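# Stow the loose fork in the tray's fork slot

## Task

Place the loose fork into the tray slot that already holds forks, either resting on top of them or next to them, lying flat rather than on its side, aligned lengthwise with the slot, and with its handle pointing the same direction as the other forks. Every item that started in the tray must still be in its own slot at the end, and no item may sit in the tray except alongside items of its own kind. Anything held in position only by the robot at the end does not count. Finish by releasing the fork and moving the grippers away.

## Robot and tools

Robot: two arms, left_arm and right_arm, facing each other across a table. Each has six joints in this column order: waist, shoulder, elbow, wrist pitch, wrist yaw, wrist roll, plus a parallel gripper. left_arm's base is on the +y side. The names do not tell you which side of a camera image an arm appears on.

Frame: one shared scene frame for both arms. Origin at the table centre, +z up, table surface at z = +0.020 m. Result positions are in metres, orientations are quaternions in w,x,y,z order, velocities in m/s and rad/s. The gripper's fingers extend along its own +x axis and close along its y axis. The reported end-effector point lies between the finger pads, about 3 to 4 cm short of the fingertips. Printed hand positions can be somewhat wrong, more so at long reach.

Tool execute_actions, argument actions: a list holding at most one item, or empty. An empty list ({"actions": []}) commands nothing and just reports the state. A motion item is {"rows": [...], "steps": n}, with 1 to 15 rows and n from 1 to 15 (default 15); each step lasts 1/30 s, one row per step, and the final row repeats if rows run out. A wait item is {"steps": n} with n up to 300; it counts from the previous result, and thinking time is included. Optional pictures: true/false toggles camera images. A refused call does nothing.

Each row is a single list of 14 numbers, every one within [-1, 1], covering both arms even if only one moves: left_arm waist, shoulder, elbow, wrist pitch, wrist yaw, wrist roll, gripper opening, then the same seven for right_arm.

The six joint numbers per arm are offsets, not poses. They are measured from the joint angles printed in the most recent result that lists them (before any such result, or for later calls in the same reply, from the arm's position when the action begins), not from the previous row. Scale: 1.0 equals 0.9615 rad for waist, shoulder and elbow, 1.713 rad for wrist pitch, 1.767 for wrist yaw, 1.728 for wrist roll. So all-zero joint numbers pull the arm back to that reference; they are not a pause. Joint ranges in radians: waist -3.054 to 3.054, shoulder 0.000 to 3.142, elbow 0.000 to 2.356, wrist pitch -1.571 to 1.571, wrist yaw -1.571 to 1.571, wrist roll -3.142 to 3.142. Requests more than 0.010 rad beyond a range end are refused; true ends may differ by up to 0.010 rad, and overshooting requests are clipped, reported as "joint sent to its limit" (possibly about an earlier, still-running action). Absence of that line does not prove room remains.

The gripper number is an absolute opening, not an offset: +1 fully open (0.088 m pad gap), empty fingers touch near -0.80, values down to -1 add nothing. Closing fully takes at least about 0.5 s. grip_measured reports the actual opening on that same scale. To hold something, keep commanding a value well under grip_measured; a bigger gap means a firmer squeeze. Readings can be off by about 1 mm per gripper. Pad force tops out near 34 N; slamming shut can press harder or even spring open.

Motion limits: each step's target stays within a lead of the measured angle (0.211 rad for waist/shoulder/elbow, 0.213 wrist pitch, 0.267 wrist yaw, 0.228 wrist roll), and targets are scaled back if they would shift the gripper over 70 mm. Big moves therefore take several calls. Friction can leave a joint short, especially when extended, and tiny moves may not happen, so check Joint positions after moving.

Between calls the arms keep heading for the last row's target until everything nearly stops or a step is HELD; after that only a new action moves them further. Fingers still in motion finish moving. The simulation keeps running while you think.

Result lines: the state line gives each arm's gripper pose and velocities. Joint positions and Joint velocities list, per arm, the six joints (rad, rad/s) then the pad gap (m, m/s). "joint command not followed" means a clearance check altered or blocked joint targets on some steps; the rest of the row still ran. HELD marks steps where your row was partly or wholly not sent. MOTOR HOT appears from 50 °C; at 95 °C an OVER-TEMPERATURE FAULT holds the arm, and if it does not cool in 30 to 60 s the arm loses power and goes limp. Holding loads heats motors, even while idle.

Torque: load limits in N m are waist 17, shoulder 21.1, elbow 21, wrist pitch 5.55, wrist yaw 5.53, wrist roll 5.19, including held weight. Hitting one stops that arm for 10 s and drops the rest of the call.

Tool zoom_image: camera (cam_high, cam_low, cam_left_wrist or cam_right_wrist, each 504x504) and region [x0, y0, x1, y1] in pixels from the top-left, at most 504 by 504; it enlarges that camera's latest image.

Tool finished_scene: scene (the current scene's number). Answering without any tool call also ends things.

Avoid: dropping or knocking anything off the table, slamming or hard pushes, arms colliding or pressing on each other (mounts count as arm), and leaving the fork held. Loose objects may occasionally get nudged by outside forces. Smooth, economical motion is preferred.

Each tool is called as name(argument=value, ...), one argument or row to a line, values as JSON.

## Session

execute_actions(
  actions=[],
)

Scene clock: 0.00 s of 4000.00 s.
left_arm: end_effector_position=(-0.1554, +0.2430, +0.4168) grip_measured=+0.855 end_effector_quat_wxyz=(+0.547, -0.038, +0.010, -0.836) end_effector_velocity=(-0.002, +0.001, -0.005) end_effector_angular_velocity=(+0.022, -0.002, -0.011) | right_arm: end_effector_position=(+0.0843, -0.3041, +0.3509) grip_measured=+0.822 end_effector_quat_wxyz=(+0.721, +0.517, +0.458, -0.051) end_effector_velocity=(+0.001, +0.000, -0.000) end_effector_angular_velocity=(-0.005, -0.003, +0.012)
Joint positions: left_arm=[-0.007  0.842  0.649  0.246  0.002  0.003  0.081] | right_arm=[ 0.295  1.14   1.163 -1.025  0.658  2.144  0.079]
Joint velocities: left_arm=[-0.002 -0.002 -0.002 -0.022  0.007 -0.007  0.   ] | right_arm=[-0.007 -0.002 -0.002  0.007 -0.007 -0.022 -0.   ]
Heat: left arm: hottest shoulder 30 °C (+0.0 °C/min); right arm: hottest elbow 29 °C (+0.0 °C/min).

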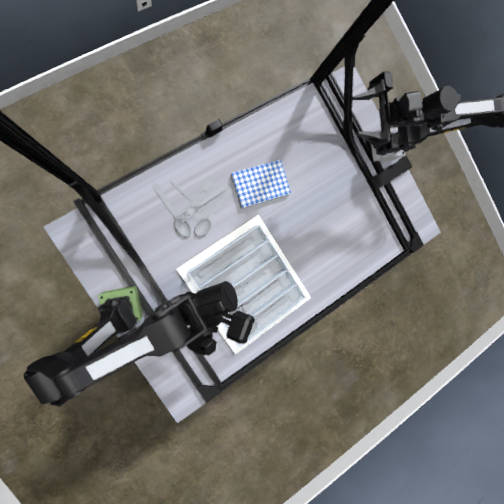

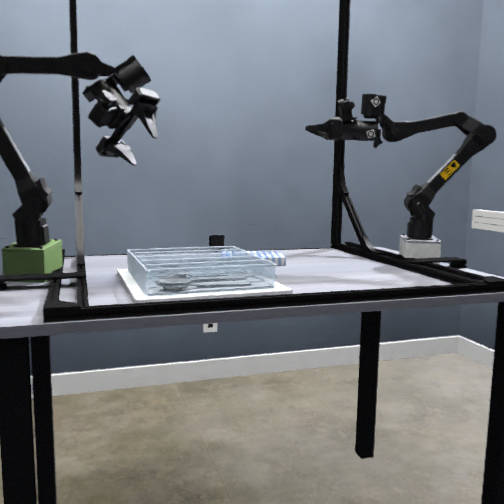

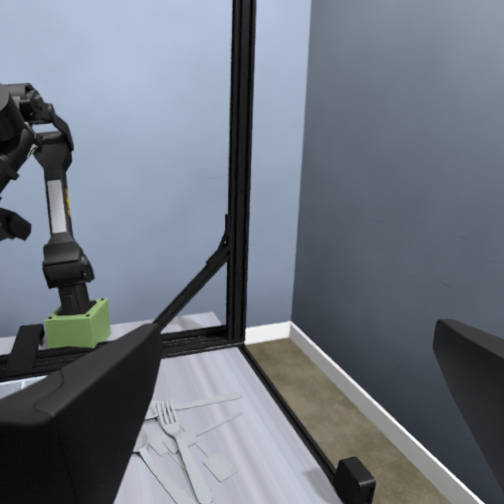

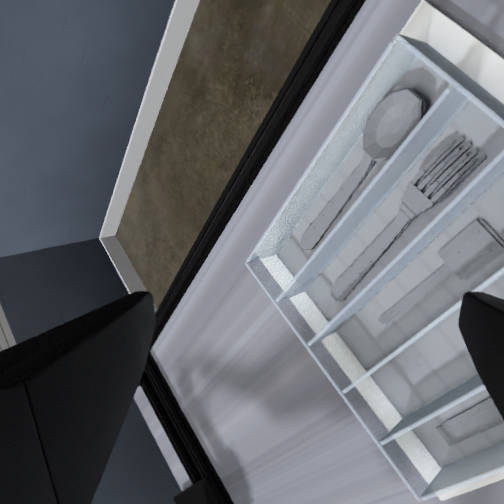

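zoom_image(
  camera="cam_high",
  region=[130, 150, 270, 270],
)

zoom_image(
  camera="cam_high",
  region=[160, 200, 330, 370],
)

zoom_image(
  camera="cam_left_wrist",
  region=[100, 364, 280, 504],
)

Region (130, 150, 270, 270) of cam_high's 504x504 image, scaled by 3.600, with more detail than that image has; it fills the top 432 rows of this view, and the rest is white.

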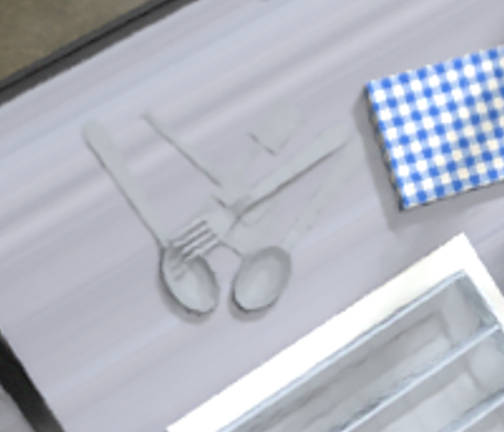

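Region (160, 200, 330, 370) of cam_high's 504x504 image, scaled by 2.965, with more detail than that image has.

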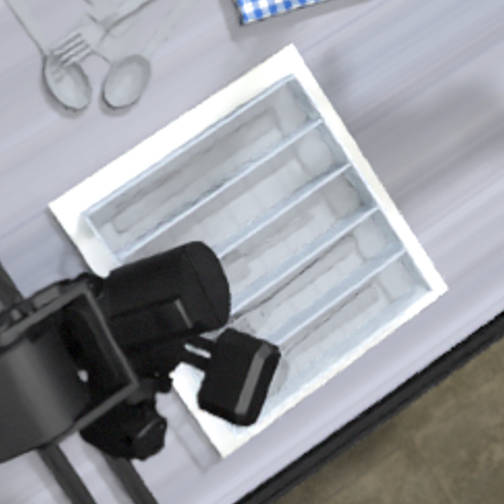

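Region (100, 364, 280, 504) of cam_left_wrist's 504x504 image, scaled by 2.800, with more detail than that image has.

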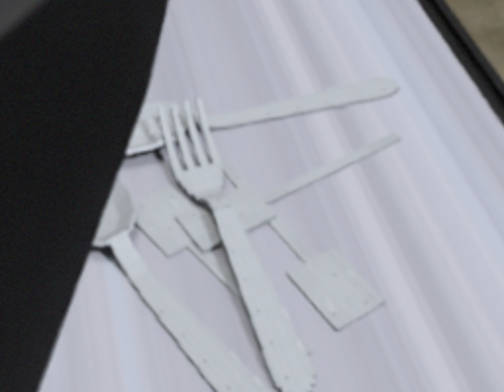

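execute_actions(
  actions=[
    {"rows": [
[0,0,0,0,0,0,0.855, 0.008,0.018,0.01,-0.002,-0.005,-0.016,0.82],
[0,0,0,0,0,0,0.855, 0.025,0.057,0.033,-0.005,-0.016,-0.05,0.82],
[0,0,0,0,0,0,0.855, 0.05,0.113,0.066,-0.01,-0.031,-0.10,0.82],
[0,0,0,0,0,0,0.855, 0.08,0.18,0.106,-0.016,-0.05,-0.163,0.82],
[0,0,0,0,0,0,0.855, 0.113,0.255,0.15,-0.022,-0.071,-0.23,0.82],
[0,0,0,0,0,0,0.855, 0.146,0.33,0.193,-0.029,-0.092,-0.296,0.82],
[0,0,0,0,0,0,0.855, 0.179,0.405,0.237,-0.035,-0.112,-0.363,0.82],
[0,0,0,0,0,0,0.855, 0.212,0.48,0.28,-0.042,-0.133,-0.43,0.82],
[0,0,0,0,0,0,0.855, 0.245,0.555,0.325,-0.048,-0.154,-0.497,0.82],
[0,0,0,0,0,0,0.855, 0.278,0.63,0.368,-0.055,-0.175,-0.564,0.82],
[0,0,0,0,0,0,0.855, 0.311,0.705,0.412,-0.062,-0.195,-0.63,0.82],
[0,0,0,0,0,0,0.855, 0.344,0.78,0.456,-0.068,-0.216,-0.70,0.82],
[0,0,0,0,0,0,0.855, 0.377,0.855,0.50,-0.075,-0.237,-0.765,0.82],
[0,0,0,0,0,0,0.855, 0.41,0.93,0.544,-0.081,-0.258,-0.83,0.82],
[0,0,0,0,0,0,0.855, 0.44,0.997,0.583,-0.087,-0.276,-0.893,0.82]
], "steps": 15},
  ],
  pictures=false,
)

Scene clock: 102.67 s of 4000.00 s.
left_arm: end_effector_position=(-0.1554, +0.2430, +0.4168) grip_measured=+0.855 end_effector_quat_wxyz=(+0.547, -0.038, +0.010, -0.836) end_effector_velocity=(+0.000, -0.001, -0.001) end_effector_angular_velocity=(+0.016, +0.017, +0.003) | right_arm: end_effector_position=(-0.0853, -0.1689, +0.2990) grip_measured=+0.820 end_effector_quat_wxyz=(+0.745, -0.018, +0.618, +0.251) end_effector_velocity=(-0.553, +0.196, -0.144) end_effector_angular_velocity=(-0.792, +0.184, +2.746)
Joint positions: left_arm=[-0.007  0.842  0.649  0.246  0.002  0.003  0.081] | right_arm=[ 0.621  1.764  1.599 -1.138  0.278  1.36   0.079]
Joint velocities: left_arm=[-0.002  0.002  0.002 -0.007 -0.007 -0.022 -0.   ] | right_arm=[ 0.877  1.409  1.14  -0.256 -0.989 -1.619 -0.   ]
Heat: left arm: hottest elbow 31 °C (+1.0 °C/min); right arm: hottest elbow 34 °C (+1.0 °C/min).
Steps of this call (steps 1 to 90: nothing new was sent; then 99.17 s passed at rest; steps 91 to 105: all 15 steps of this action). Readings (joint positions):
91: left_arm=[-0.007 0.842 0.649 0.246 0.002 0.003] | right_arm=[0.295 1.141 1.163 -1.025 0.658 2.140]
92: left_arm=[-0.007 0.842 0.649 0.246 0.002 0.003] | right_arm=[0.297 1.146 1.166 -1.027 0.656 2.124]
94: left_arm=[-0.007 0.842 0.649 0.246 0.002 0.003] | right_arm=[0.317 1.189 1.198 -1.039 0.631 2.028]
98: left_arm=[-0.007 0.842 0.649 0.246 0.002 0.003] | right_arm=[0.416 1.397 1.336 -1.065 0.514 1.769]
105: the state above

execute_actions(
  actions=[
    {"rows": [
[0,0,0,0,0,0,0.855, 0.104,0.354,0.134,-0.022,-0.063,-0.445,0.82],
[0,0,0,0,0,0,0.855, 0.11,0.368,0.143,-0.023,-0.067,-0.457,0.82],
[0,0,0,0,0,0,0.855, 0.119,0.388,0.156,-0.025,-0.072,-0.475,0.82],
[0,0,0,0,0,0,0.855, 0.13,0.412,0.171,-0.027,-0.079,-0.496,0.82],
[0,0,0,0,0,0,0.855, 0.142,0.44,0.188,-0.029,-0.087,-0.521,0.82],
[0,0,0,0,0,0,0.855, 0.154,0.467,0.205,-0.031,-0.094,-0.546,0.82],
[0,0,0,0,0,0,0.855, 0.164,0.491,0.22,-0.033,-0.101,-0.567,0.82],
[0,0,0,0,0,0,0.855, 0.173,0.511,0.233,-0.035,-0.106,-0.585,0.82],
[0,0,0,0,0,0,0.855, 0.179,0.525,0.242,-0.036,-0.11,-0.598,0.82],
[0,0,0,0,0,0,0.855, 0.182,0.531,0.246,-0.037,-0.112,-0.603,0.82]
], "steps": 15},
  ],
  pictures=false,
)

execute_actions(
  actions=[
    {"steps": 12},
  ],
)

Scene clock: 112.53 s of 4000.00 s.
left_arm: end_effector_position=(-0.1554, +0.2430, +0.4168) grip_measured=+0.855 end_effector_quat_wxyz=(+0.547, -0.038, +0.010, -0.836) end_effector_velocity=(+0.002, -0.001, -0.002) end_effector_angular_velocity=(+0.017, +0.018, +0.018) | right_arm: end_effector_position=(-0.2090, -0.1526, +0.1733) grip_measured=+0.820 end_effector_quat_wxyz=(+0.480, -0.522, +0.472, +0.524) end_effector_velocity=(-0.003, +0.005, -0.007) end_effector_angular_velocity=(-0.006, +0.005, +0.093)
Joint positions: left_arm=[-0.007  0.842  0.649  0.246  0.002  0.003  0.081] | right_arm=[ 0.803  2.262  1.818 -1.199  0.085  0.328  0.079]
Joint velocities: left_arm=[-0.002 -0.002 -0.002 -0.007 -0.022 -0.022  0.   ] | right_arm=[-0.002  0.032  0.022  0.007 -0.007 -0.095 -0.   ]
Heat: left arm: hottest elbow 32 °C (+2.0 °C/min); right arm: hottest elbow 34 °C (+1.0 °C/min).
Steps of this call (steps 1 to 45: the robot went on to your last target; steps 46 to 110: nothing new was sent; then 5.70 s passed at rest; steps 111 to 125: all 15 steps of this action). Readings (joint positions):
111: left_arm=[-0.007 0.842 0.649 0.246 0.002 0.003] | right_arm=[0.720 2.099 1.720 -1.173 0.174 0.602]
112: left_arm=[-0.007 0.842 0.649 0.246 0.002 0.003] | right_arm=[0.720 2.099 1.721 -1.173 0.172 0.596]
114: left_arm=[-0.007 0.842 0.649 0.246 0.002 0.003] | right_arm=[0.723 2.107 1.732 -1.179 0.163 0.562]
118: left_arm=[-0.007 0.842 0.649 0.246 0.002 0.003] | right_arm=[0.755 2.173 1.790 -1.186 0.122 0.434]
125: the state above

Scene clock: 112.93 s of 4000.00 s.
left_arm: end_effector_position=(-0.1554, +0.2430, +0.4168) grip_measured=+0.855 end_effector_quat_wxyz=(+0.547, -0.038, +0.010, -0.836) end_effector_velocity=(-0.002, +0.001, -0.002) end_effector_angular_velocity=(+0.003, -0.010, -0.010) | right_arm: end_effector_position=(-0.2085, -0.1493, +0.1760) grip_measured=+0.820 end_effector_quat_wxyz=(+0.480, -0.518, +0.470, +0.528) end_effector_velocity=(+0.000, -0.001, +0.001) end_effector_angular_velocity=(-0.005, +0.006, +0.005)
Joint positions: left_arm=[-0.007  0.842  0.649  0.246  0.002  0.003  0.081] | right_arm=[ 0.799  2.263  1.83  -1.199  0.084  0.321  0.079]
Joint velocities: left_arm=[-0.002 -0.002 -0.002 -0.007  0.007  0.007 -0.   ] | right_arm=[-0.002 -0.002  0.002 -0.007 -0.007 -0.007  0.   ]
Heat: left arm: hottest elbow 32 °C (+2.0 °C/min); right arm: hottest elbow 34 °C (+1.0 °C/min).
Steps of this call (steps 1 to 12: the robot went on to your last target). Readings (joint positions):
1: left_arm=[-0.007 0.842 0.649 0.246 0.002 0.003] | right_arm=[0.802 2.263 1.819 -1.199 0.085 0.326]
2: left_arm=[-0.007 0.842 0.649 0.246 0.002 0.003] | right_arm=[0.802 2.263 1.822 -1.199 0.085 0.325]
4: left_arm=[-0.007 0.842 0.649 0.246 0.002 0.003] | right_arm=[0.800 2.263 1.828 -1.199 0.085 0.323]
8: left_arm=[-0.007 0.842 0.649 0.246 0.002 0.003] | right_arm=[0.799 2.263 1.830 -1.199 0.084 0.322]
12: the state above

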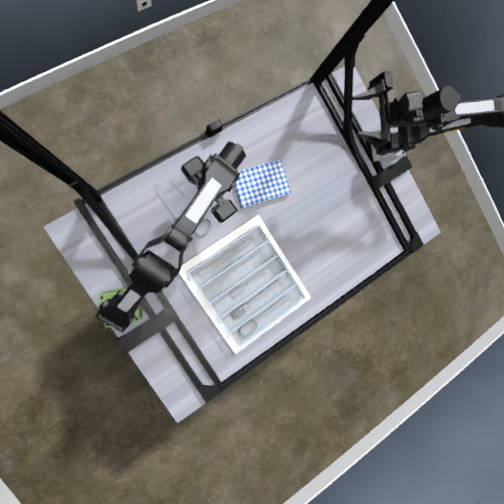

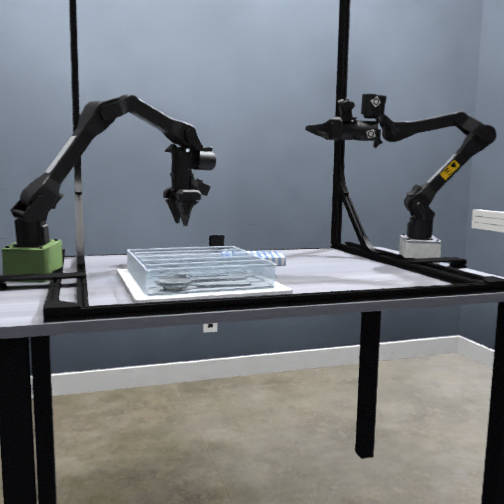

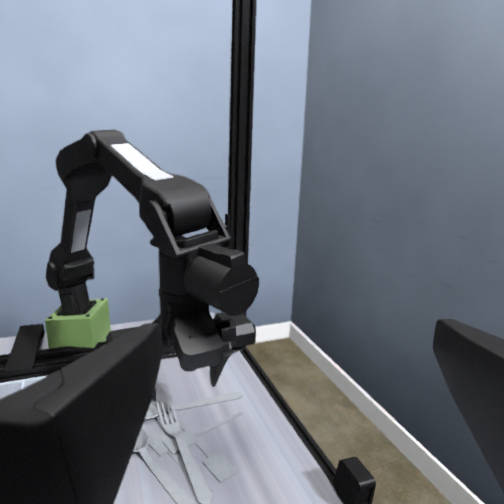

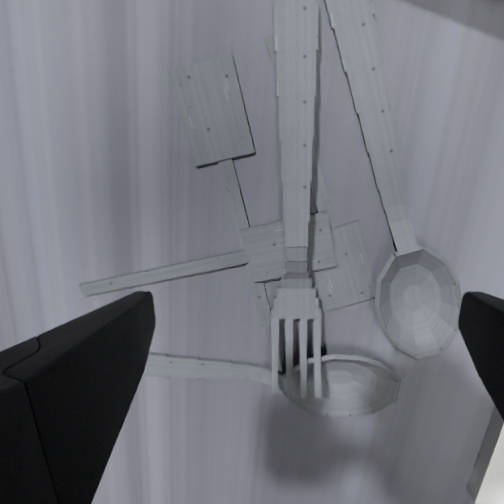

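zoom_image(
  camera="cam_right_wrist",
  region=[150, 0, 470, 420],
)

Region (150, 0, 470, 420) of cam_right_wrist's 504x504 image, scaled by 1.200, with more detail than that image has; it fills the left 384 columns of this view, and the rest is white.

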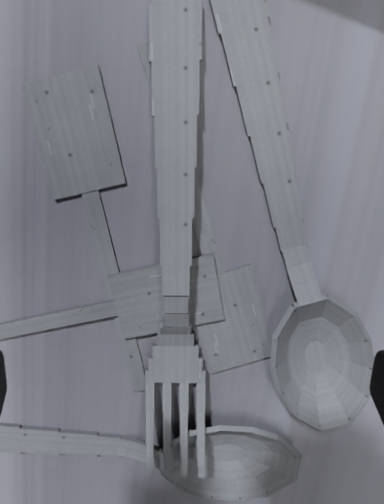

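execute_actions(
  actions=[
    {"rows": [
[0,0,0,0,0,0,0.855, -0.001,-0.001,-0.006,0.003,0,0,0.76],
[0,0,0,0,0,0,0.855, -0.002,-0.002,-0.022,0.011,0,-0.001,0.69],
[0,0,0,0,0,0,0.855, -0.003,-0.003,-0.048,0.024,0,-0.002,0.61],
[0,0,0,0,0,0,0.855, -0.005,-0.004,-0.082,0.04,0,-0.003,0.53],
[0,0,0,0,0,0,0.855, -0.007,-0.006,-0.121,0.06,0,-0.004,0.45],
[0,0,0,0,0,0,0.855, -0.01,-0.008,-0.166,0.082,0,-0.005,0.37],
[0,0,0,0,0,0,0.855, -0.012,-0.01,-0.211,0.104,0,-0.006,0.29],
[0,0,0,0,0,0,0.855, -0.014,-0.011,-0.25,0.124,0,-0.007,0.21],
[0,0,0,0,0,0,0.855, -0.016,-0.013,-0.284,0.14,0,-0.008,0.13],
[0,0,0,0,0,0,0.855, -0.018,-0.014,-0.31,0.153,0,-0.009,0.05],
[0,0,0,0,0,0,0.855, -0.019,-0.015,-0.326,0.161,0,-0.01,-0.02],
[0,0,0,0,0,0,0.855, -0.019,-0.015,-0.332,0.164,0,-0.01,-0.064]
], "steps": 15},
  ],
  pictures=false,
)

execute_actions(
  actions=[
    {"steps": 14},
  ],
)

Scene clock: 184.00 s of 4000.00 s.
left_arm: end_effector_position=(-0.1554, +0.2430, +0.4168) grip_measured=+0.855 end_effector_quat_wxyz=(+0.547, -0.038, +0.010, -0.836) end_effector_velocity=(-0.001, +0.001, +0.001) end_effector_angular_velocity=(+0.002, +0.023, -0.001) | right_arm: end_effector_position=(-0.1960, -0.1747, +0.1047) grip_measured=-0.019 end_effector_quat_wxyz=(+0.475, -0.529, +0.476, +0.517) end_effector_velocity=(+0.002, -0.001, -0.027) end_effector_angular_velocity=(+0.034, +0.024, -0.008)
Joint positions: left_arm=[-0.007  0.842  0.649  0.246  0.002  0.003  0.081] | right_arm=[ 0.782  2.255  1.526 -0.935  0.084  0.308  0.038]
Joint velocities: left_arm=[-0.007 -0.002 -0.002  0.007 -0.007 -0.022 -0.   ] | right_arm=[-0.012  0.002 -0.11   0.154 -0.007 -0.007 -0.026]
Heat: left arm: hottest elbow 32 °C (+0.0 °C/min); right arm: hottest elbow 34 °C (+0.0 °C/min).
Steps of this call (steps 1 to 30: the robot went on to your last target; steps 31 to 90: nothing new was sent; then 67.57 s passed at rest; steps 91 to 105: all 15 steps of this action). Readings (joint positions):
91: left_arm=[-0.007 0.842 0.649 0.246 0.002 0.003] | right_arm=[0.799 2.263 1.830 -1.199 0.084 0.321]
92: left_arm=[-0.007 0.842 0.649 0.246 0.002 0.003] | right_arm=[0.799 2.263 1.830 -1.197 0.084 0.321]
94: left_arm=[-0.007 0.842 0.649 0.246 0.002 0.003] | right_arm=[0.799 2.263 1.814 -1.170 0.084 0.321]
98: left_arm=[-0.007 0.842 0.649 0.246 0.002 0.003] | right_arm=[0.795 2.256 1.700 -1.063 0.084 0.316]
105: the state above

Scene clock: 184.47 s of 4000.00 s.
left_arm: end_effector_position=(-0.1554, +0.2430, +0.4168) grip_measured=+0.855 end_effector_quat_wxyz=(+0.547, -0.038, +0.010, -0.836) end_effector_velocity=(+0.001, +0.000, +0.001) end_effector_angular_velocity=(-0.003, +0.010, +0.005) | right_arm: end_effector_position=(-0.1970, -0.1727, +0.1039) grip_measured=-0.064 end_effector_quat_wxyz=(+0.477, -0.525, +0.474, +0.521) end_effector_velocity=(+0.001, -0.002, +0.000) end_effector_angular_velocity=(-0.010, +0.004, +0.005)
Joint positions: left_arm=[-0.007  0.842  0.649  0.246  0.002  0.003  0.081] | right_arm=[ 0.782  2.255  1.522 -0.92   0.084  0.307  0.036]
Joint velocities: left_arm=[-0.002 -0.002 -0.002  0.007 -0.007 -0.007  0.   ] | right_arm=[-0.002 -0.002 -0.002 -0.007 -0.007 -0.007 -0.   ]
Heat: left arm: hottest elbow 33 °C (+1.0 °C/min); right arm: hottest elbow 34 °C (+0.0 °C/min).
Steps of this call (steps 1 to 14: the robot went on to your last target). Readings (joint positions):
1: left_arm=[-0.007 0.842 0.649 0.246 0.002 0.003] | right_arm=[0.782 2.255 1.524 -0.930 0.084 0.308]
2: left_arm=[-0.007 0.842 0.649 0.246 0.002 0.003] | right_arm=[0.782 2.255 1.524 -0.925 0.084 0.307]
4: left_arm=[-0.007 0.842 0.649 0.246 0.002 0.003] | right_arm=[0.782 2.255 1.524 -0.922 0.084 0.307]
8: left_arm=[-0.007 0.842 0.649 0.246 0.002 0.003] | right_arm=[0.782 2.255 1.522 -0.921 0.084 0.307]
14: the state above

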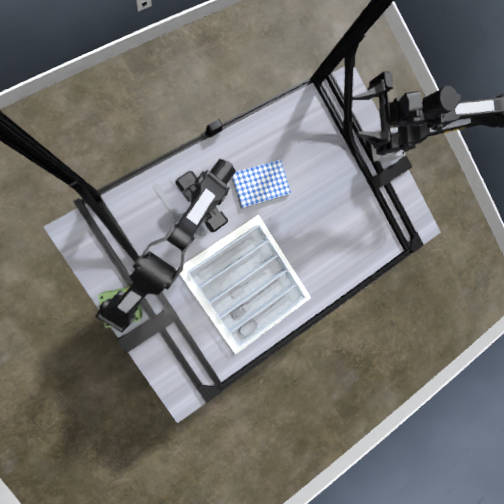

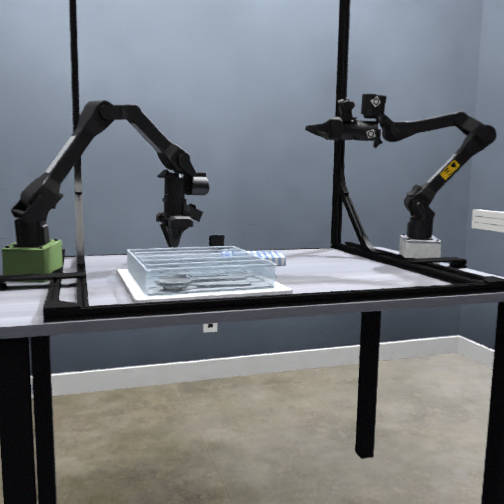

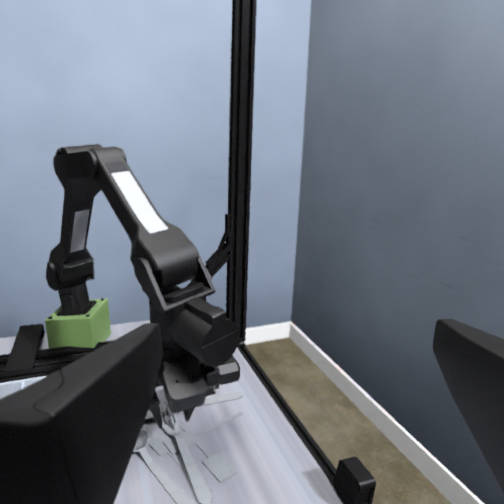

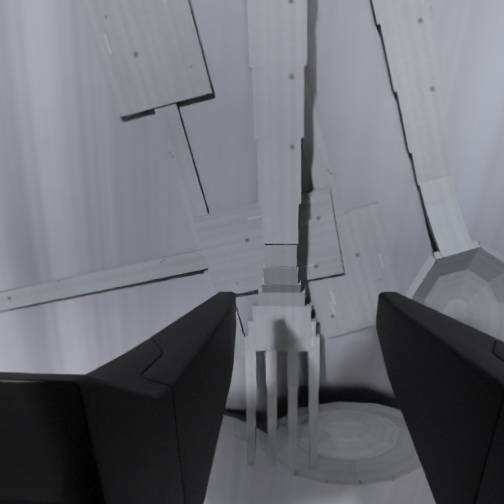

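execute_actions(
  actions=[
    {"rows": [
[0,0,0,0,0,0,0.855, 0.001,0.005,0,0.002,0,0,-0.08],
[0,0,0,0,0,0,0.855, 0.002,0.014,0,0.006,0,0,-0.10],
[0,0,0,0,0,0,0.855, 0.003,0.026,0,0.012,0,0,-0.125],
[0,0,0,0,0,0,0.855, 0.004,0.039,0,0.018,0,0,-0.15],
[0,0,0,0,0,0,0.855, 0.005,0.052,0,0.025,0,0,-0.175],
[0,0,0,0,0,0,0.855, 0.006,0.064,0,0.031,0,0,-0.2],
[0,0,0,0,0,0,0.855, 0.007,0.075,0,0.036,0,0,-0.215],
[0,0,0,0,0,0,0.855, 0.007,0.082,0,0.04,0,0,-0.227],
[0,0,0,0,0,0,0.855, 0.007,0.085,0,0.0414,0,0,-0.227]
], "steps": 15},
  ],
  pictures=false,
)

execute_actions(
  actions=[
    {"steps": 10},
  ],
)

Scene clock: 229.93 s of 4000.00 s.
left_arm: end_effector_position=(-0.1554, +0.2430, +0.4170) grip_measured=+0.855 end_effector_quat_wxyz=(+0.547, -0.038, +0.009, -0.836) end_effector_velocity=(+0.002, -0.000, -0.002) end_effector_angular_velocity=(+0.004, -0.010, +0.010) | right_arm: end_effector_position=(-0.2033, -0.1680, +0.0779) grip_measured=-0.224 end_effector_quat_wxyz=(+0.476, -0.527, +0.473, +0.522) end_effector_velocity=(-0.002, +0.004, +0.000) end_effector_angular_velocity=(+0.017, +0.016, +0.003)
Joint positions: left_arm=[-0.007  0.842  0.65   0.246  0.002  0.003  0.081] | right_arm=[ 0.787  2.323  1.522 -0.852  0.084  0.307  0.028]
Joint velocities: left_arm=[ 0.002 -0.002 -0.002 -0.007 -0.007  0.007  0.   ] | right_arm=[-0.002 -0.002 -0.002  0.022 -0.007 -0.007 -0.002]
Heat: left arm: hottest elbow 33 °C (+1.0 °C/min); right arm: hottest shoulder 36 °C (+2.0 °C/min).
Steps of this call (steps 1 to 30: the robot went on to your last target; steps 31 to 90: nothing new was sent; then 41.97 s passed at rest; steps 91 to 105: all 15 steps of this action). Readings (joint positions):
91: left_arm=[-0.007 0.842 0.650 0.246 0.002 0.003] | right_arm=[0.782 2.255 1.522 -0.919 0.084 0.307]
92: left_arm=[-0.007 0.842 0.650 0.246 0.002 0.003] | right_arm=[0.782 2.255 1.522 -0.918 0.084 0.307]
94: left_arm=[-0.007 0.842 0.650 0.246 0.002 0.003] | right_arm=[0.782 2.257 1.522 -0.908 0.084 0.307]
98: left_arm=[-0.007 0.842 0.650 0.246 0.002 0.003] | right_arm=[0.784 2.285 1.522 -0.872 0.084 0.307]
105: the state above

Scene clock: 230.27 s of 4000.00 s.
left_arm: end_effector_position=(-0.1554, +0.2430, +0.4170) grip_measured=+0.855 end_effector_quat_wxyz=(+0.547, -0.038, +0.009, -0.836) end_effector_velocity=(+0.001, +0.000, +0.001) end_effector_angular_velocity=(-0.009, -0.004, +0.006) | right_arm: end_effector_position=(-0.2037, -0.1676, +0.0779) grip_measured=-0.227 end_effector_quat_wxyz=(+0.476, -0.526, +0.473, +0.523) end_effector_velocity=(-0.001, -0.003, +0.000) end_effector_angular_velocity=(-0.009, +0.004, +0.010)
Joint positions: left_arm=[-0.007  0.842  0.65   0.246  0.002  0.003  0.081] | right_arm=[ 0.787  2.323  1.522 -0.85   0.084  0.307  0.028]
Joint velocities: left_arm=[-0.002 -0.002 -0.002  0.007 -0.007  0.007 -0.   ] | right_arm=[ 0.002 -0.002 -0.002 -0.007 -0.007 -0.007 -0.   ]
Heat: left arm: hottest elbow 33 °C (+1.0 °C/min); right arm: hottest shoulder 36 °C (+2.0 °C/min).
Steps of this call (steps 1 to 10: the robot went on to your last target). Readings (joint positions):
1: left_arm=[-0.007 0.842 0.650 0.246 0.002 0.003] | right_arm=[0.787 2.323 1.522 -0.851 0.084 0.307]
2: left_arm=[-0.007 0.842 0.650 0.246 0.002 0.003] | right_arm=[0.787 2.323 1.522 -0.850 0.084 0.307]
4: left_arm=[-0.007 0.842 0.650 0.246 0.002 0.003] | right_arm=[0.787 2.323 1.522 -0.850 0.084 0.307]
8: left_arm=[-0.007 0.842 0.650 0.246 0.002 0.003] | right_arm=[0.787 2.323 1.522 -0.850 0.084 0.307]
10: the state above

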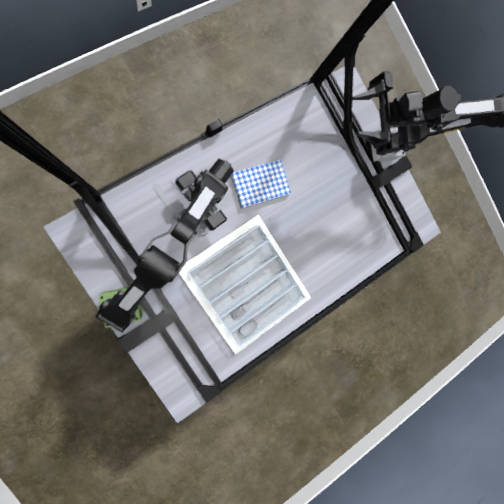

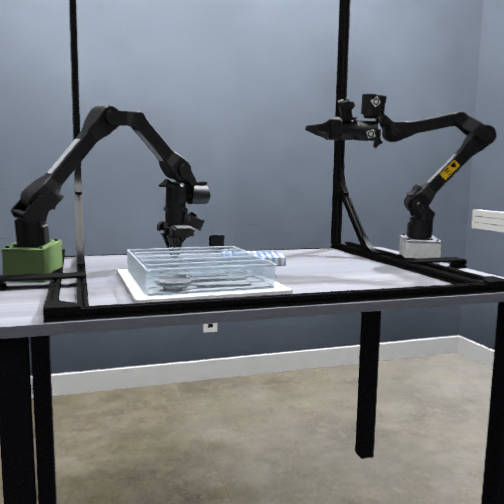

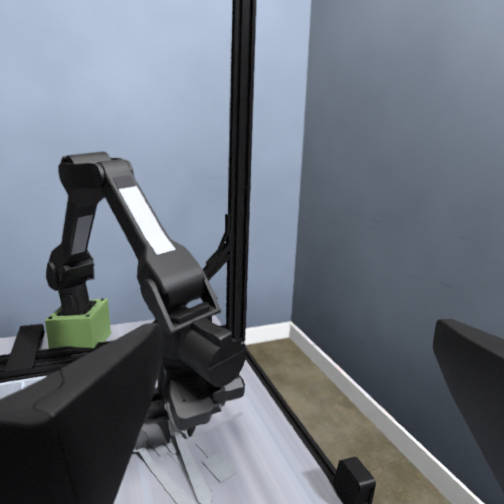

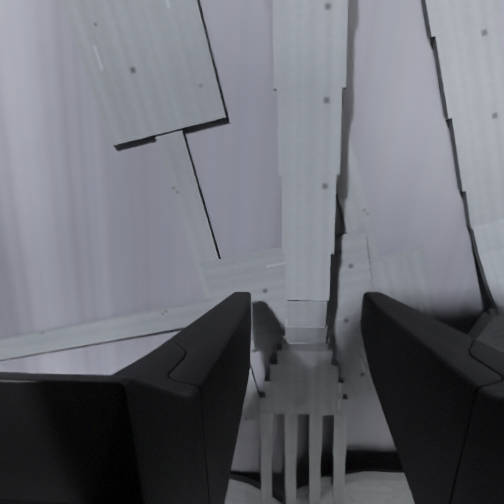

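execute_actions(
  actions=[],
)

Scene clock: 251.57 s of 4000.00 s.
left_arm: end_effector_position=(-0.1554, +0.2430, +0.4170) grip_measured=+0.855 end_effector_quat_wxyz=(+0.547, -0.038, +0.009, -0.836) end_effector_velocity=(+0.001, +0.000, +0.001) end_effector_angular_velocity=(-0.003, +0.010, +0.005) | right_arm: end_effector_position=(-0.2037, -0.1676, +0.0778) grip_measured=-0.227 end_effector_quat_wxyz=(+0.476, -0.526, +0.473, +0.523) end_effector_velocity=(+0.001, -0.002, +0.000) end_effector_angular_velocity=(-0.010, +0.004, +0.005)
Joint positions: left_arm=[-0.007  0.842  0.65   0.246  0.002  0.003  0.081] | right_arm=[ 0.787  2.324  1.522 -0.85   0.084  0.307  0.028]
Joint velocities: left_arm=[-0.002 -0.002 -0.002  0.007 -0.007 -0.007 -0.   ] | right_arm=[-0.002 -0.002 -0.002 -0.007 -0.007 -0.007 -0.   ]
Heat: left arm: hottest elbow 33 °C (+0.0 °C/min); right arm: hottest shoulder 35 °C (+1.0 °C/min).
Steps of this call (steps 1 to 15: the robot went on to your last target; steps 16 to 90: nothing new was sent; then 18.30 s passed at rest). Readings (joint positions):
1: left_arm=[-0.007 0.842 0.650 0.246 0.002 0.003] | right_arm=[0.787 2.323 1.522 -0.850 0.084 0.307]
2: left_arm=[-0.007 0.842 0.650 0.246 0.002 0.003] | right_arm=[0.787 2.323 1.522 -0.850 0.084 0.307]
4: left_arm=[-0.007 0.842 0.650 0.246 0.002 0.003] | right_arm=[0.787 2.323 1.522 -0.850 0.084 0.307]
8: left_arm=[-0.007 0.842 0.650 0.246 0.002 0.003] | right_arm=[0.787 2.323 1.522 -0.850 0.084 0.307]
90: the state above
All arms were judged still, so your last target was given up. Only a new action makes them travel on or press farther. Fingers that are still opening or closing keep moving.

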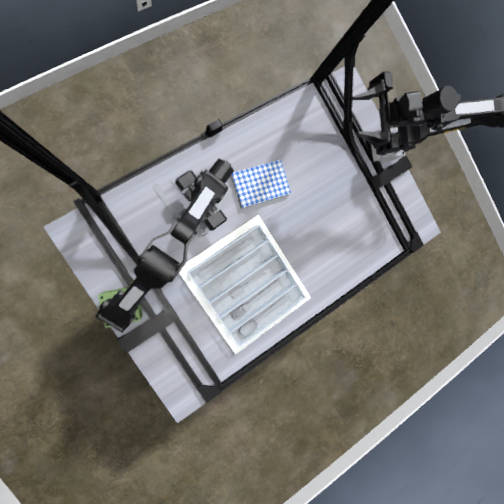

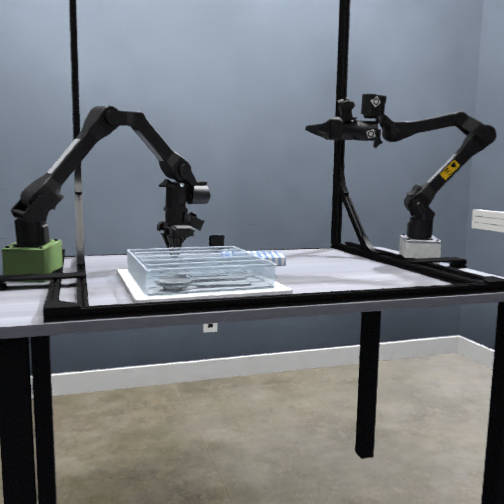

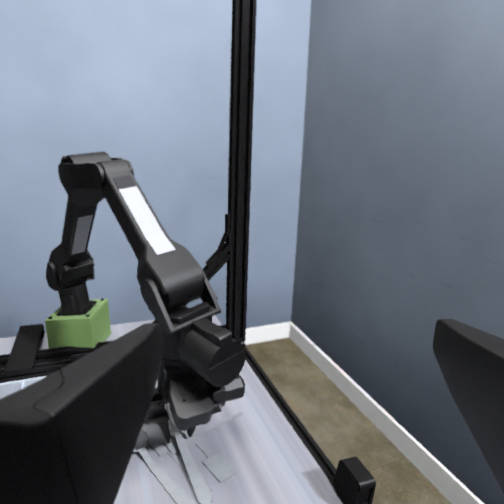

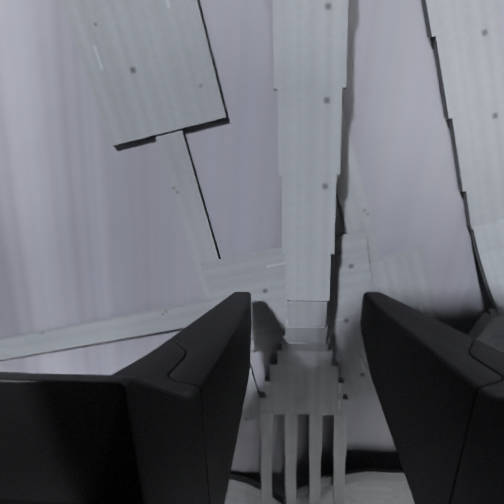

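execute_actions(
  actions=[
    {"rows": [[0,0,0,0,0,0,0.855, -0.001,0.004,-0.003,0.003,0,0,-0.227],[0,0,0,0,0,0,0.855, -0.002,0.008,-0.006,0.005,0,0,-0.227],[0,0,0,0,0,0,0.855, -0.003,0.012,-0.009,0.008,0,0,-0.227],[0,0,0,0,0,0,0.855, -0.004,0.016,-0.012,0.010,0,0,-0.227],[0,0,0,0,0,0,0.855, -0.005,0.020,-0.015,0.013,0,0,-0.227],[0,0,0,0,0,0,0.855, -0.005,0.023,-0.018,0.015,0,0,-0.227],[0,0,0,0,0,0,0.855, -0.005,0.026,-0.020,0.017,0,0,-0.227],[0,0,0,0,0,0,0.855, -0.005,0.029,-0.022,0.019,0,0,-0.227],[0,0,0,0,0,0,0.855, -0.005,0.031,-0.024,0.021,0,0,-0.227],[0,0,0,0,0,0,0.855, -0.005,0.032,-0.025,0.022,0,0,-0.227]], "steps": 15},
  ],
  pictures=false,
)

execute_actions(
  actions=[
    {"steps": 10},
  ],
)

Scene clock: 268.83 s of 4000.00 s.
left_arm: end_effector_position=(-0.1554, +0.2430, +0.4170) grip_measured=+0.855 end_effector_quat_wxyz=(+0.547, -0.038, +0.009, -0.836) end_effector_velocity=(+0.000, +0.000, -0.002) end_effector_angular_velocity=(+0.004, -0.009, +0.005) | right_arm: end_effector_position=(-0.2042, -0.1660, +0.0704) grip_measured=-0.227 end_effector_quat_wxyz=(+0.478, -0.522, +0.472, +0.525) end_effector_velocity=(-0.002, -0.004, -0.010) end_effector_angular_velocity=(-0.020, +0.015, +0.006)
Joint positions: left_arm=[-0.007  0.842  0.65   0.246  0.002  0.003  0.081] | right_arm=[ 0.785  2.335  1.509 -0.815  0.084  0.307  0.028]
Joint velocities: left_arm=[-0.002 -0.002 -0.002 -0.007 -0.007  0.007  0.   ] | right_arm=[-0.002  0.017 -0.017  0.022 -0.022 -0.007 -0.   ]
Heat: left arm: hottest elbow 33 °C (+0.0 °C/min); right arm: hottest shoulder 34 °C (-1.0 °C/min).
Steps of this call (steps 1 to 90: nothing new was sent; then 13.77 s passed at rest; steps 91 to 105: all 15 steps of this action). Readings (joint positions):
91: left_arm=[-0.007 0.842 0.650 0.246 0.002 0.003] | right_arm=[0.787 2.324 1.522 -0.850 0.084 0.307]
92: left_arm=[-0.007 0.842 0.650 0.246 0.002 0.003] | right_arm=[0.787 2.324 1.522 -0.848 0.084 0.307]
94: left_arm=[-0.007 0.842 0.650 0.246 0.002 0.003] | right_arm=[0.787 2.324 1.522 -0.842 0.084 0.307]
98: left_arm=[-0.007 0.842 0.650 0.246 0.002 0.003] | right_arm=[0.786 2.325 1.519 -0.827 0.084 0.307]
105: the state above

Scene clock: 269.17 s of 4000.00 s.
left_arm: end_effector_position=(-0.1554, +0.2430, +0.4170) grip_measured=+0.855 end_effector_quat_wxyz=(+0.547, -0.038, +0.009, -0.836) end_effector_velocity=(-0.000, -0.001, -0.003) end_effector_angular_velocity=(+0.015, +0.002, +0.004) | right_arm: end_effector_position=(-0.2042, -0.1659, +0.0700) grip_measured=-0.227 end_effector_quat_wxyz=(+0.478, -0.522, +0.472, +0.526) end_effector_velocity=(+0.001, -0.007, -0.001) end_effector_angular_velocity=(-0.027, -0.004, -0.003)
Joint positions: left_arm=[-0.007  0.842  0.65   0.246  0.002  0.003  0.081] | right_arm=[ 0.785  2.336  1.509 -0.814  0.084  0.307  0.028]
Joint velocities: left_arm=[-0.002  0.002 -0.002 -0.007 -0.007 -0.007  0.   ] | right_arm=[ 0.002 -0.002 -0.007 -0.022 -0.007  0.007 -0.   ]
Heat: left arm: hottest elbow 33 °C (+0.0 °C/min); right arm: hottest shoulder 34 °C (-1.0 °C/min).
Steps of this call (steps 1 to 10: the robot went on to your last target). Readings (joint positions):
1: left_arm=[-0.007 0.842 0.650 0.246 0.002 0.003] | right_arm=[0.785 2.336 1.509 -0.815 0.084 0.307]
2: left_arm=[-0.007 0.842 0.650 0.246 0.002 0.003] | right_arm=[0.785 2.336 1.509 -0.815 0.084 0.307]
4: left_arm=[-0.007 0.842 0.650 0.246 0.002 0.003] | right_arm=[0.785 2.336 1.509 -0.814 0.084 0.307]
8: left_arm=[-0.007 0.842 0.650 0.246 0.002 0.003] | right_arm=[0.785 2.336 1.509 -0.814 0.084 0.307]
10: the state above

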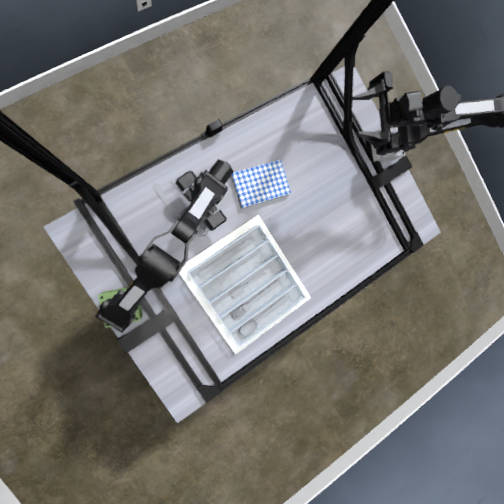

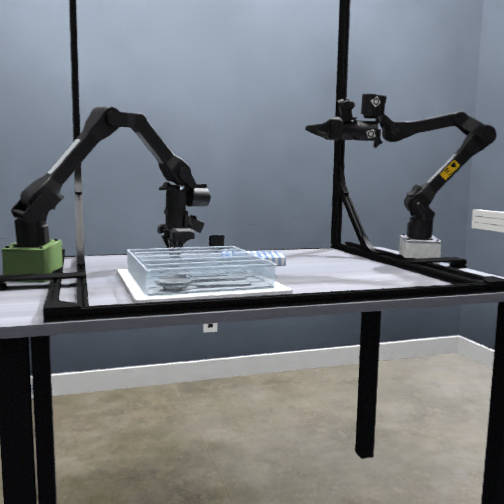

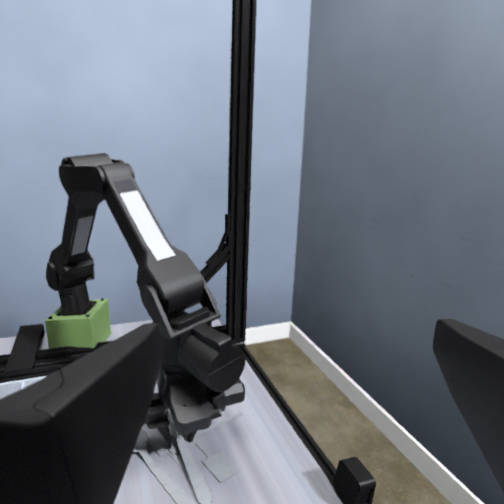

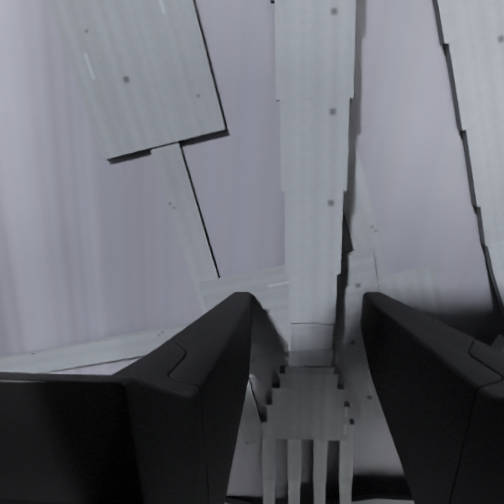

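execute_actions(
  actions=[
    {"rows": [[0,0,0,0,0,0,0.855, 0,0.005,0,0.001,0,0,-0.227],[0,0,0,0,0,0,0.855, 0,0.010,0,0.002,0,0,-0.227],[0,0,0,0,0,0,0.855, 0,0.015,0,0.003,0,0,-0.227],[0,0,0,0,0,0,0.855, 0,0.019,0,0.004,0,0,-0.227],[0,0,0,0,0,0,0.855, 0,0.023,0,0.004,0,0,-0.227],[0,0,0,0,0,0,0.855, 0,0.026,0,0.004,0,0,-0.227],[0,0,0,0,0,0,0.855, 0,0.029,0,0.004,0,0,-0.227],[0,0,0,0,0,0,0.855, 0,0.031,0,0.004,0,0,-0.227]], "steps": 15},
  ],
  pictures=false,
)

execute_actions(
  actions=[
    {"steps": 8},
  ],
)

Scene clock: 278.37 s of 4000.00 s.
left_arm: end_effector_position=(-0.1554, +0.2430, +0.4170) grip_measured=+0.855 end_effector_quat_wxyz=(+0.547, -0.038, +0.009, -0.836) end_effector_velocity=(+0.000, +0.000, -0.002) end_effector_angular_velocity=(+0.010, +0.004, +0.004) | right_arm: end_effector_position=(-0.2043, -0.1656, +0.0688) grip_measured=-0.227 end_effector_quat_wxyz=(+0.478, -0.522, +0.472, +0.526) end_effector_velocity=(-0.001, -0.003, +0.000) end_effector_angular_velocity=(-0.009, +0.004, +0.010)
Joint positions: left_arm=[-0.007  0.842  0.65   0.246  0.002  0.003  0.081] | right_arm=[ 0.785  2.339  1.509 -0.81   0.084  0.307  0.028]
Joint velocities: left_arm=[-0.002 -0.002 -0.002 -0.007 -0.007 -0.007 -0.   ] | right_arm=[ 0.002 -0.002 -0.002 -0.007 -0.007 -0.007 -0.   ]
Heat: left arm: hottest elbow 33 °C (+0.0 °C/min); right arm: hottest shoulder 34 °C (-2.0 °C/min).
Steps of this call (steps 1 to 15: the robot went on to your last target; steps 16 to 90: nothing new was sent; then 5.70 s passed at rest; steps 91 to 105: all 15 steps of this action). Readings (joint positions):
91: left_arm=[-0.007 0.842 0.650 0.246 0.002 0.003] | right_arm=[0.785 2.337 1.509 -0.813 0.084 0.307]
92: left_arm=[-0.007 0.842 0.650 0.246 0.002 0.003] | right_arm=[0.785 2.337 1.509 -0.813 0.084 0.307]
94: left_arm=[-0.007 0.842 0.650 0.246 0.002 0.003] | right_arm=[0.785 2.337 1.509 -0.813 0.084 0.307]
98: left_arm=[-0.007 0.842 0.650 0.246 0.002 0.003] | right_arm=[0.785 2.338 1.509 -0.810 0.084 0.307]
105: the state above

Scene clock: 278.63 s of 4000.00 s.
left_arm: end_effector_position=(-0.1554, +0.2430, +0.4170) grip_measured=+0.855 end_effector_quat_wxyz=(+0.547, -0.038, +0.009, -0.836) end_effector_velocity=(+0.000, +0.000, -0.002) end_effector_angular_velocity=(+0.004, -0.009, +0.005) | right_arm: end_effector_position=(-0.2043, -0.1656, +0.0688) grip_measured=-0.227 end_effector_quat_wxyz=(+0.478, -0.522, +0.472, +0.526) end_effector_velocity=(+0.003, -0.002, -0.002) end_effector_angular_velocity=(-0.015, +0.002, +0.001)
Joint positions: left_arm=[-0.007  0.842  0.65   0.246  0.002  0.003  0.081] | right_arm=[ 0.785  2.339  1.509 -0.81   0.084  0.307  0.028]
Joint velocities: left_arm=[-0.002 -0.002 -0.002 -0.007 -0.007  0.007 -0.   ] | right_arm=[-0.007  0.002 -0.002 -0.007 -0.007 -0.007 -0.   ]
Heat: left arm: hottest elbow 33 °C (+0.0 °C/min); right arm: hottest shoulder 34 °C (-2.0 °C/min).
Steps of this call (steps 1 to 8: the robot went on to your last target). Readings (joint positions):
1: left_arm=[-0.007 0.842 0.650 0.246 0.002 0.003] | right_arm=[0.785 2.339 1.509 -0.810 0.084 0.307]
2: left_arm=[-0.007 0.842 0.650 0.246 0.002 0.003] | right_arm=[0.785 2.339 1.509 -0.810 0.084 0.307]
4: left_arm=[-0.007 0.842 0.650 0.246 0.002 0.003] | right_arm=[0.785 2.339 1.509 -0.810 0.084 0.307]
8: the state above

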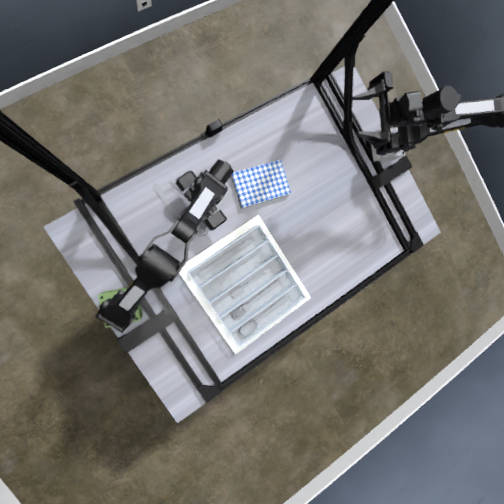

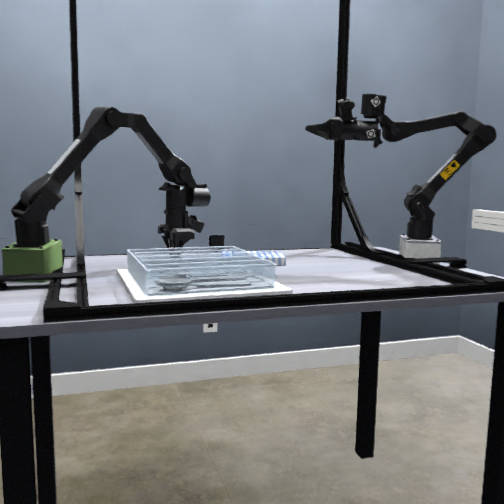

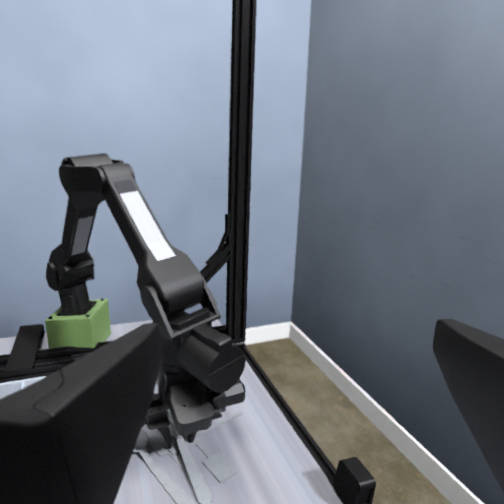

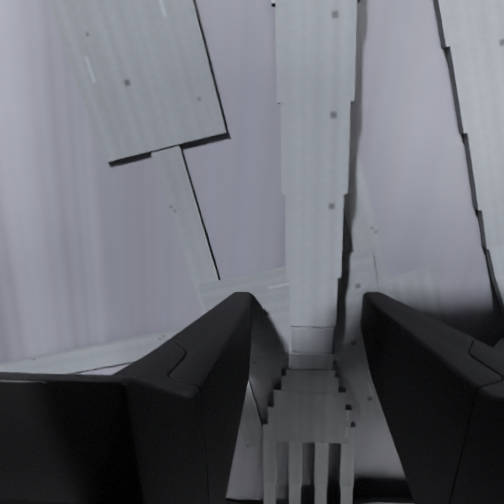

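execute_actions(
  actions=[
    {"rows": [[0,0,0,0,0,0,0.855, 0,0,0,0,0,0,-0.26],[0,0,0,0,0,0,0.855, 0,0,0,0,0,0,-0.30],[0,0,0,0,0,0,0.855, 0,0,0,0,0,0,-0.34],[0,0,0,0,0,0,0.855, 0,0,0,0,0,0,-0.38],[0,0,0,0,0,0,0.855, 0,0,0,0,0,0,-0.42],[0,0,0,0,0,0,0.855, 0,0,0,0,0,0,-0.46],[0,0,0,0,0,0,0.855, 0,0,0,0,0,0,-0.50],[0,0,0,0,0,0,0.855, 0,0,0,0,0,0,-0.53],[0,0,0,0,0,0,0.855, 0,0,0,0,0,0,-0.56],[0,0,0,0,0,0,0.855, 0,0,0,0,0,0,-0.59],[0,0,0,0,0,0,0.855, 0,0,0,0,0,0,-0.62],[0,0,0,0,0,0,0.855, 0,0,0,0,0,0,-0.65],[0,0,0,0,0,0,0.855, 0,0,0,0,0,0,-0.68],[0,0,0,0,0,0,0.855, 0,0,0,0,0,0,-0.71],[0,0,0,0,0,0,0.855, 0,0,0,0,0,0,-0.74]], "steps": 15},
  ],
  pictures=false,
)

execute_actions(
  actions=[
    {"rows": [[0,0,0,0,0,0,0.855, 0,0,0,0,0,0,-0.76],[0,0,0,0,0,0,0.855, 0,0,0,0,0,0,-0.78],[0,0,0,0,0,0,0.855, 0,0,0,0,0,0,-0.80],[0,0,0,0,0,0,0.855, 0,0,0,0,0,0,-0.82],[0,0,0,0,0,0,0.855, 0,0,0,0,0,0,-0.84],[0,0,0,0,0,0,0.855, 0,0,0,0,0,0,-0.85]], "steps": 12},
  ],
)

Scene clock: 289.60 s of 4000.00 s.
left_arm: end_effector_position=(-0.1554, +0.2430, +0.4170) grip_measured=+0.855 end_effector_quat_wxyz=(+0.547, -0.038, +0.009, -0.836) end_effector_velocity=(-0.002, +0.001, -0.002) end_effector_angular_velocity=(+0.009, +0.004, -0.011) | right_arm: end_effector_position=(-0.2050, -0.1658, +0.0687) grip_measured=-0.590 end_effector_quat_wxyz=(+0.478, -0.522, +0.472, +0.526) end_effector_velocity=(+0.001, -0.002, +0.000) end_effector_angular_velocity=(-0.010, +0.004, +0.006)
Joint positions: left_arm=[-0.007  0.842  0.65   0.246  0.002  0.003  0.081] | right_arm=[ 0.786  2.34   1.509 -0.809  0.083  0.307  0.01 ]
Joint velocities: left_arm=[-0.002 -0.002 -0.002 -0.007  0.007 -0.007 -0.   ] | right_arm=[-0.002 -0.002 -0.002 -0.007 -0.007 -0.007 -0.   ]
Heat: left arm: hottest elbow 34 °C (+1.0 °C/min); right arm: hottest shoulder 33 °C (-3.0 °C/min).
Steps of this call (steps 1 to 15: the robot went on to your last target; steps 16 to 90: nothing new was sent; then 7.47 s passed at rest; steps 91 to 105: all 15 steps of this action). Readings (joint positions):
91: left_arm=[-0.007 0.842 0.650 0.246 0.002 0.003] | right_arm=[0.785 2.340 1.509 -0.810 0.084 0.307]
92: left_arm=[-0.007 0.842 0.650 0.246 0.002 0.003] | right_arm=[0.785 2.340 1.509 -0.810 0.084 0.307]
94: left_arm=[-0.007 0.842 0.650 0.246 0.002 0.003] | right_arm=[0.785 2.340 1.509 -0.810 0.084 0.307]
98: left_arm=[-0.007 0.842 0.650 0.246 0.002 0.003] | right_arm=[0.786 2.340 1.509 -0.810 0.083 0.307]
105: the state above

Scene clock: 290.00 s of 4000.00 s.
left_arm: end_effector_position=(-0.1554, +0.2430, +0.4170) grip_measured=+0.855 end_effector_quat_wxyz=(+0.547, -0.038, +0.009, -0.836) end_effector_velocity=(-0.001, +0.001, +0.000) end_effector_angular_velocity=(+0.004, +0.006, -0.010) | right_arm: end_effector_position=(-0.2050, -0.1658, +0.0687) grip_measured=-0.591 end_effector_quat_wxyz=(+0.478, -0.522, +0.472, +0.526) end_effector_velocity=(+0.001, +0.002, +0.000) end_effector_angular_velocity=(+0.003, +0.010, -0.000)
Joint positions: left_arm=[-0.007  0.842  0.65   0.246  0.002  0.003  0.081] | right_arm=[ 0.786  2.34   1.509 -0.809  0.083  0.307  0.01 ]
Joint velocities: left_arm=[-0.002 -0.002  0.002 -0.007  0.007 -0.007 -0.   ] | right_arm=[-0.007 -0.002 -0.002  0.007 -0.007 -0.007 -0.   ]
Heat: left arm: hottest elbow 34 °C (+1.0 °C/min); right arm: hottest shoulder 33 °C (-3.0 °C/min).
Steps of this call (steps 1 to 12: all 12 steps of this action). Readings (joint positions):
1: left_arm=[-0.007 0.842 0.650 0.246 0.002 0.003] | right_arm=[0.786 2.340 1.509 -0.809 0.083 0.307]
2: left_arm=[-0.007 0.842 0.650 0.246 0.002 0.003] | right_arm=[0.786 2.340 1.509 -0.809 0.083 0.307]
4: left_arm=[-0.007 0.842 0.650 0.246 0.002 0.003] | right_arm=[0.786 2.340 1.509 -0.809 0.083 0.307]
8: left_arm=[-0.007 0.842 0.650 0.246 0.002 0.003] | right_arm=[0.786 2.340 1.509 -0.809 0.083 0.307]
12: the state above

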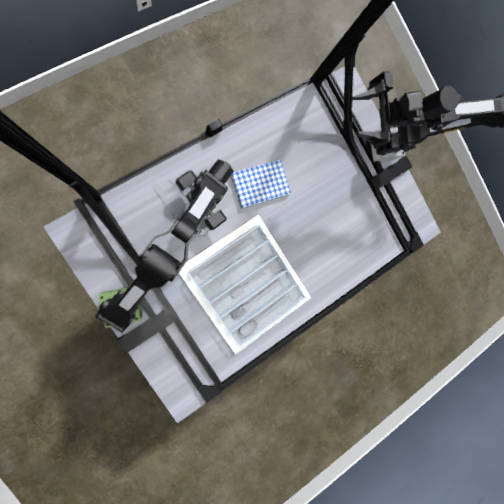

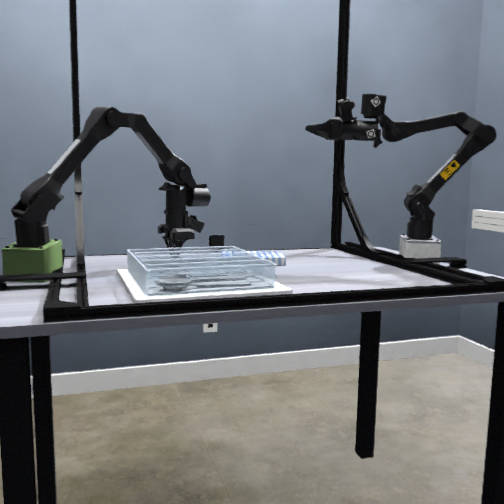

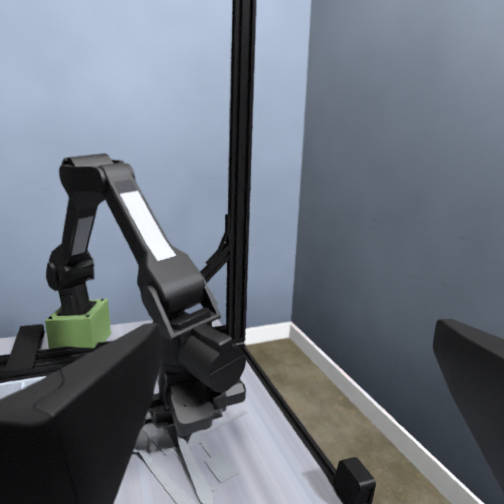

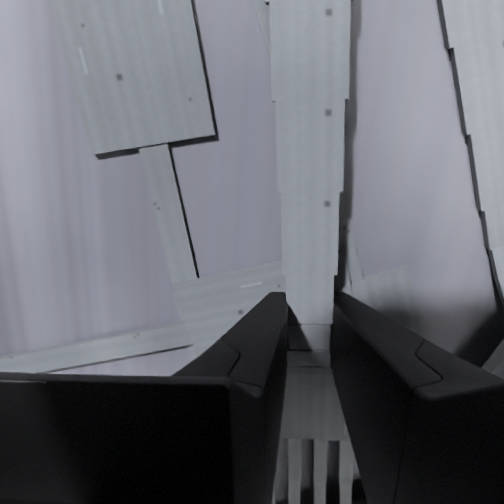

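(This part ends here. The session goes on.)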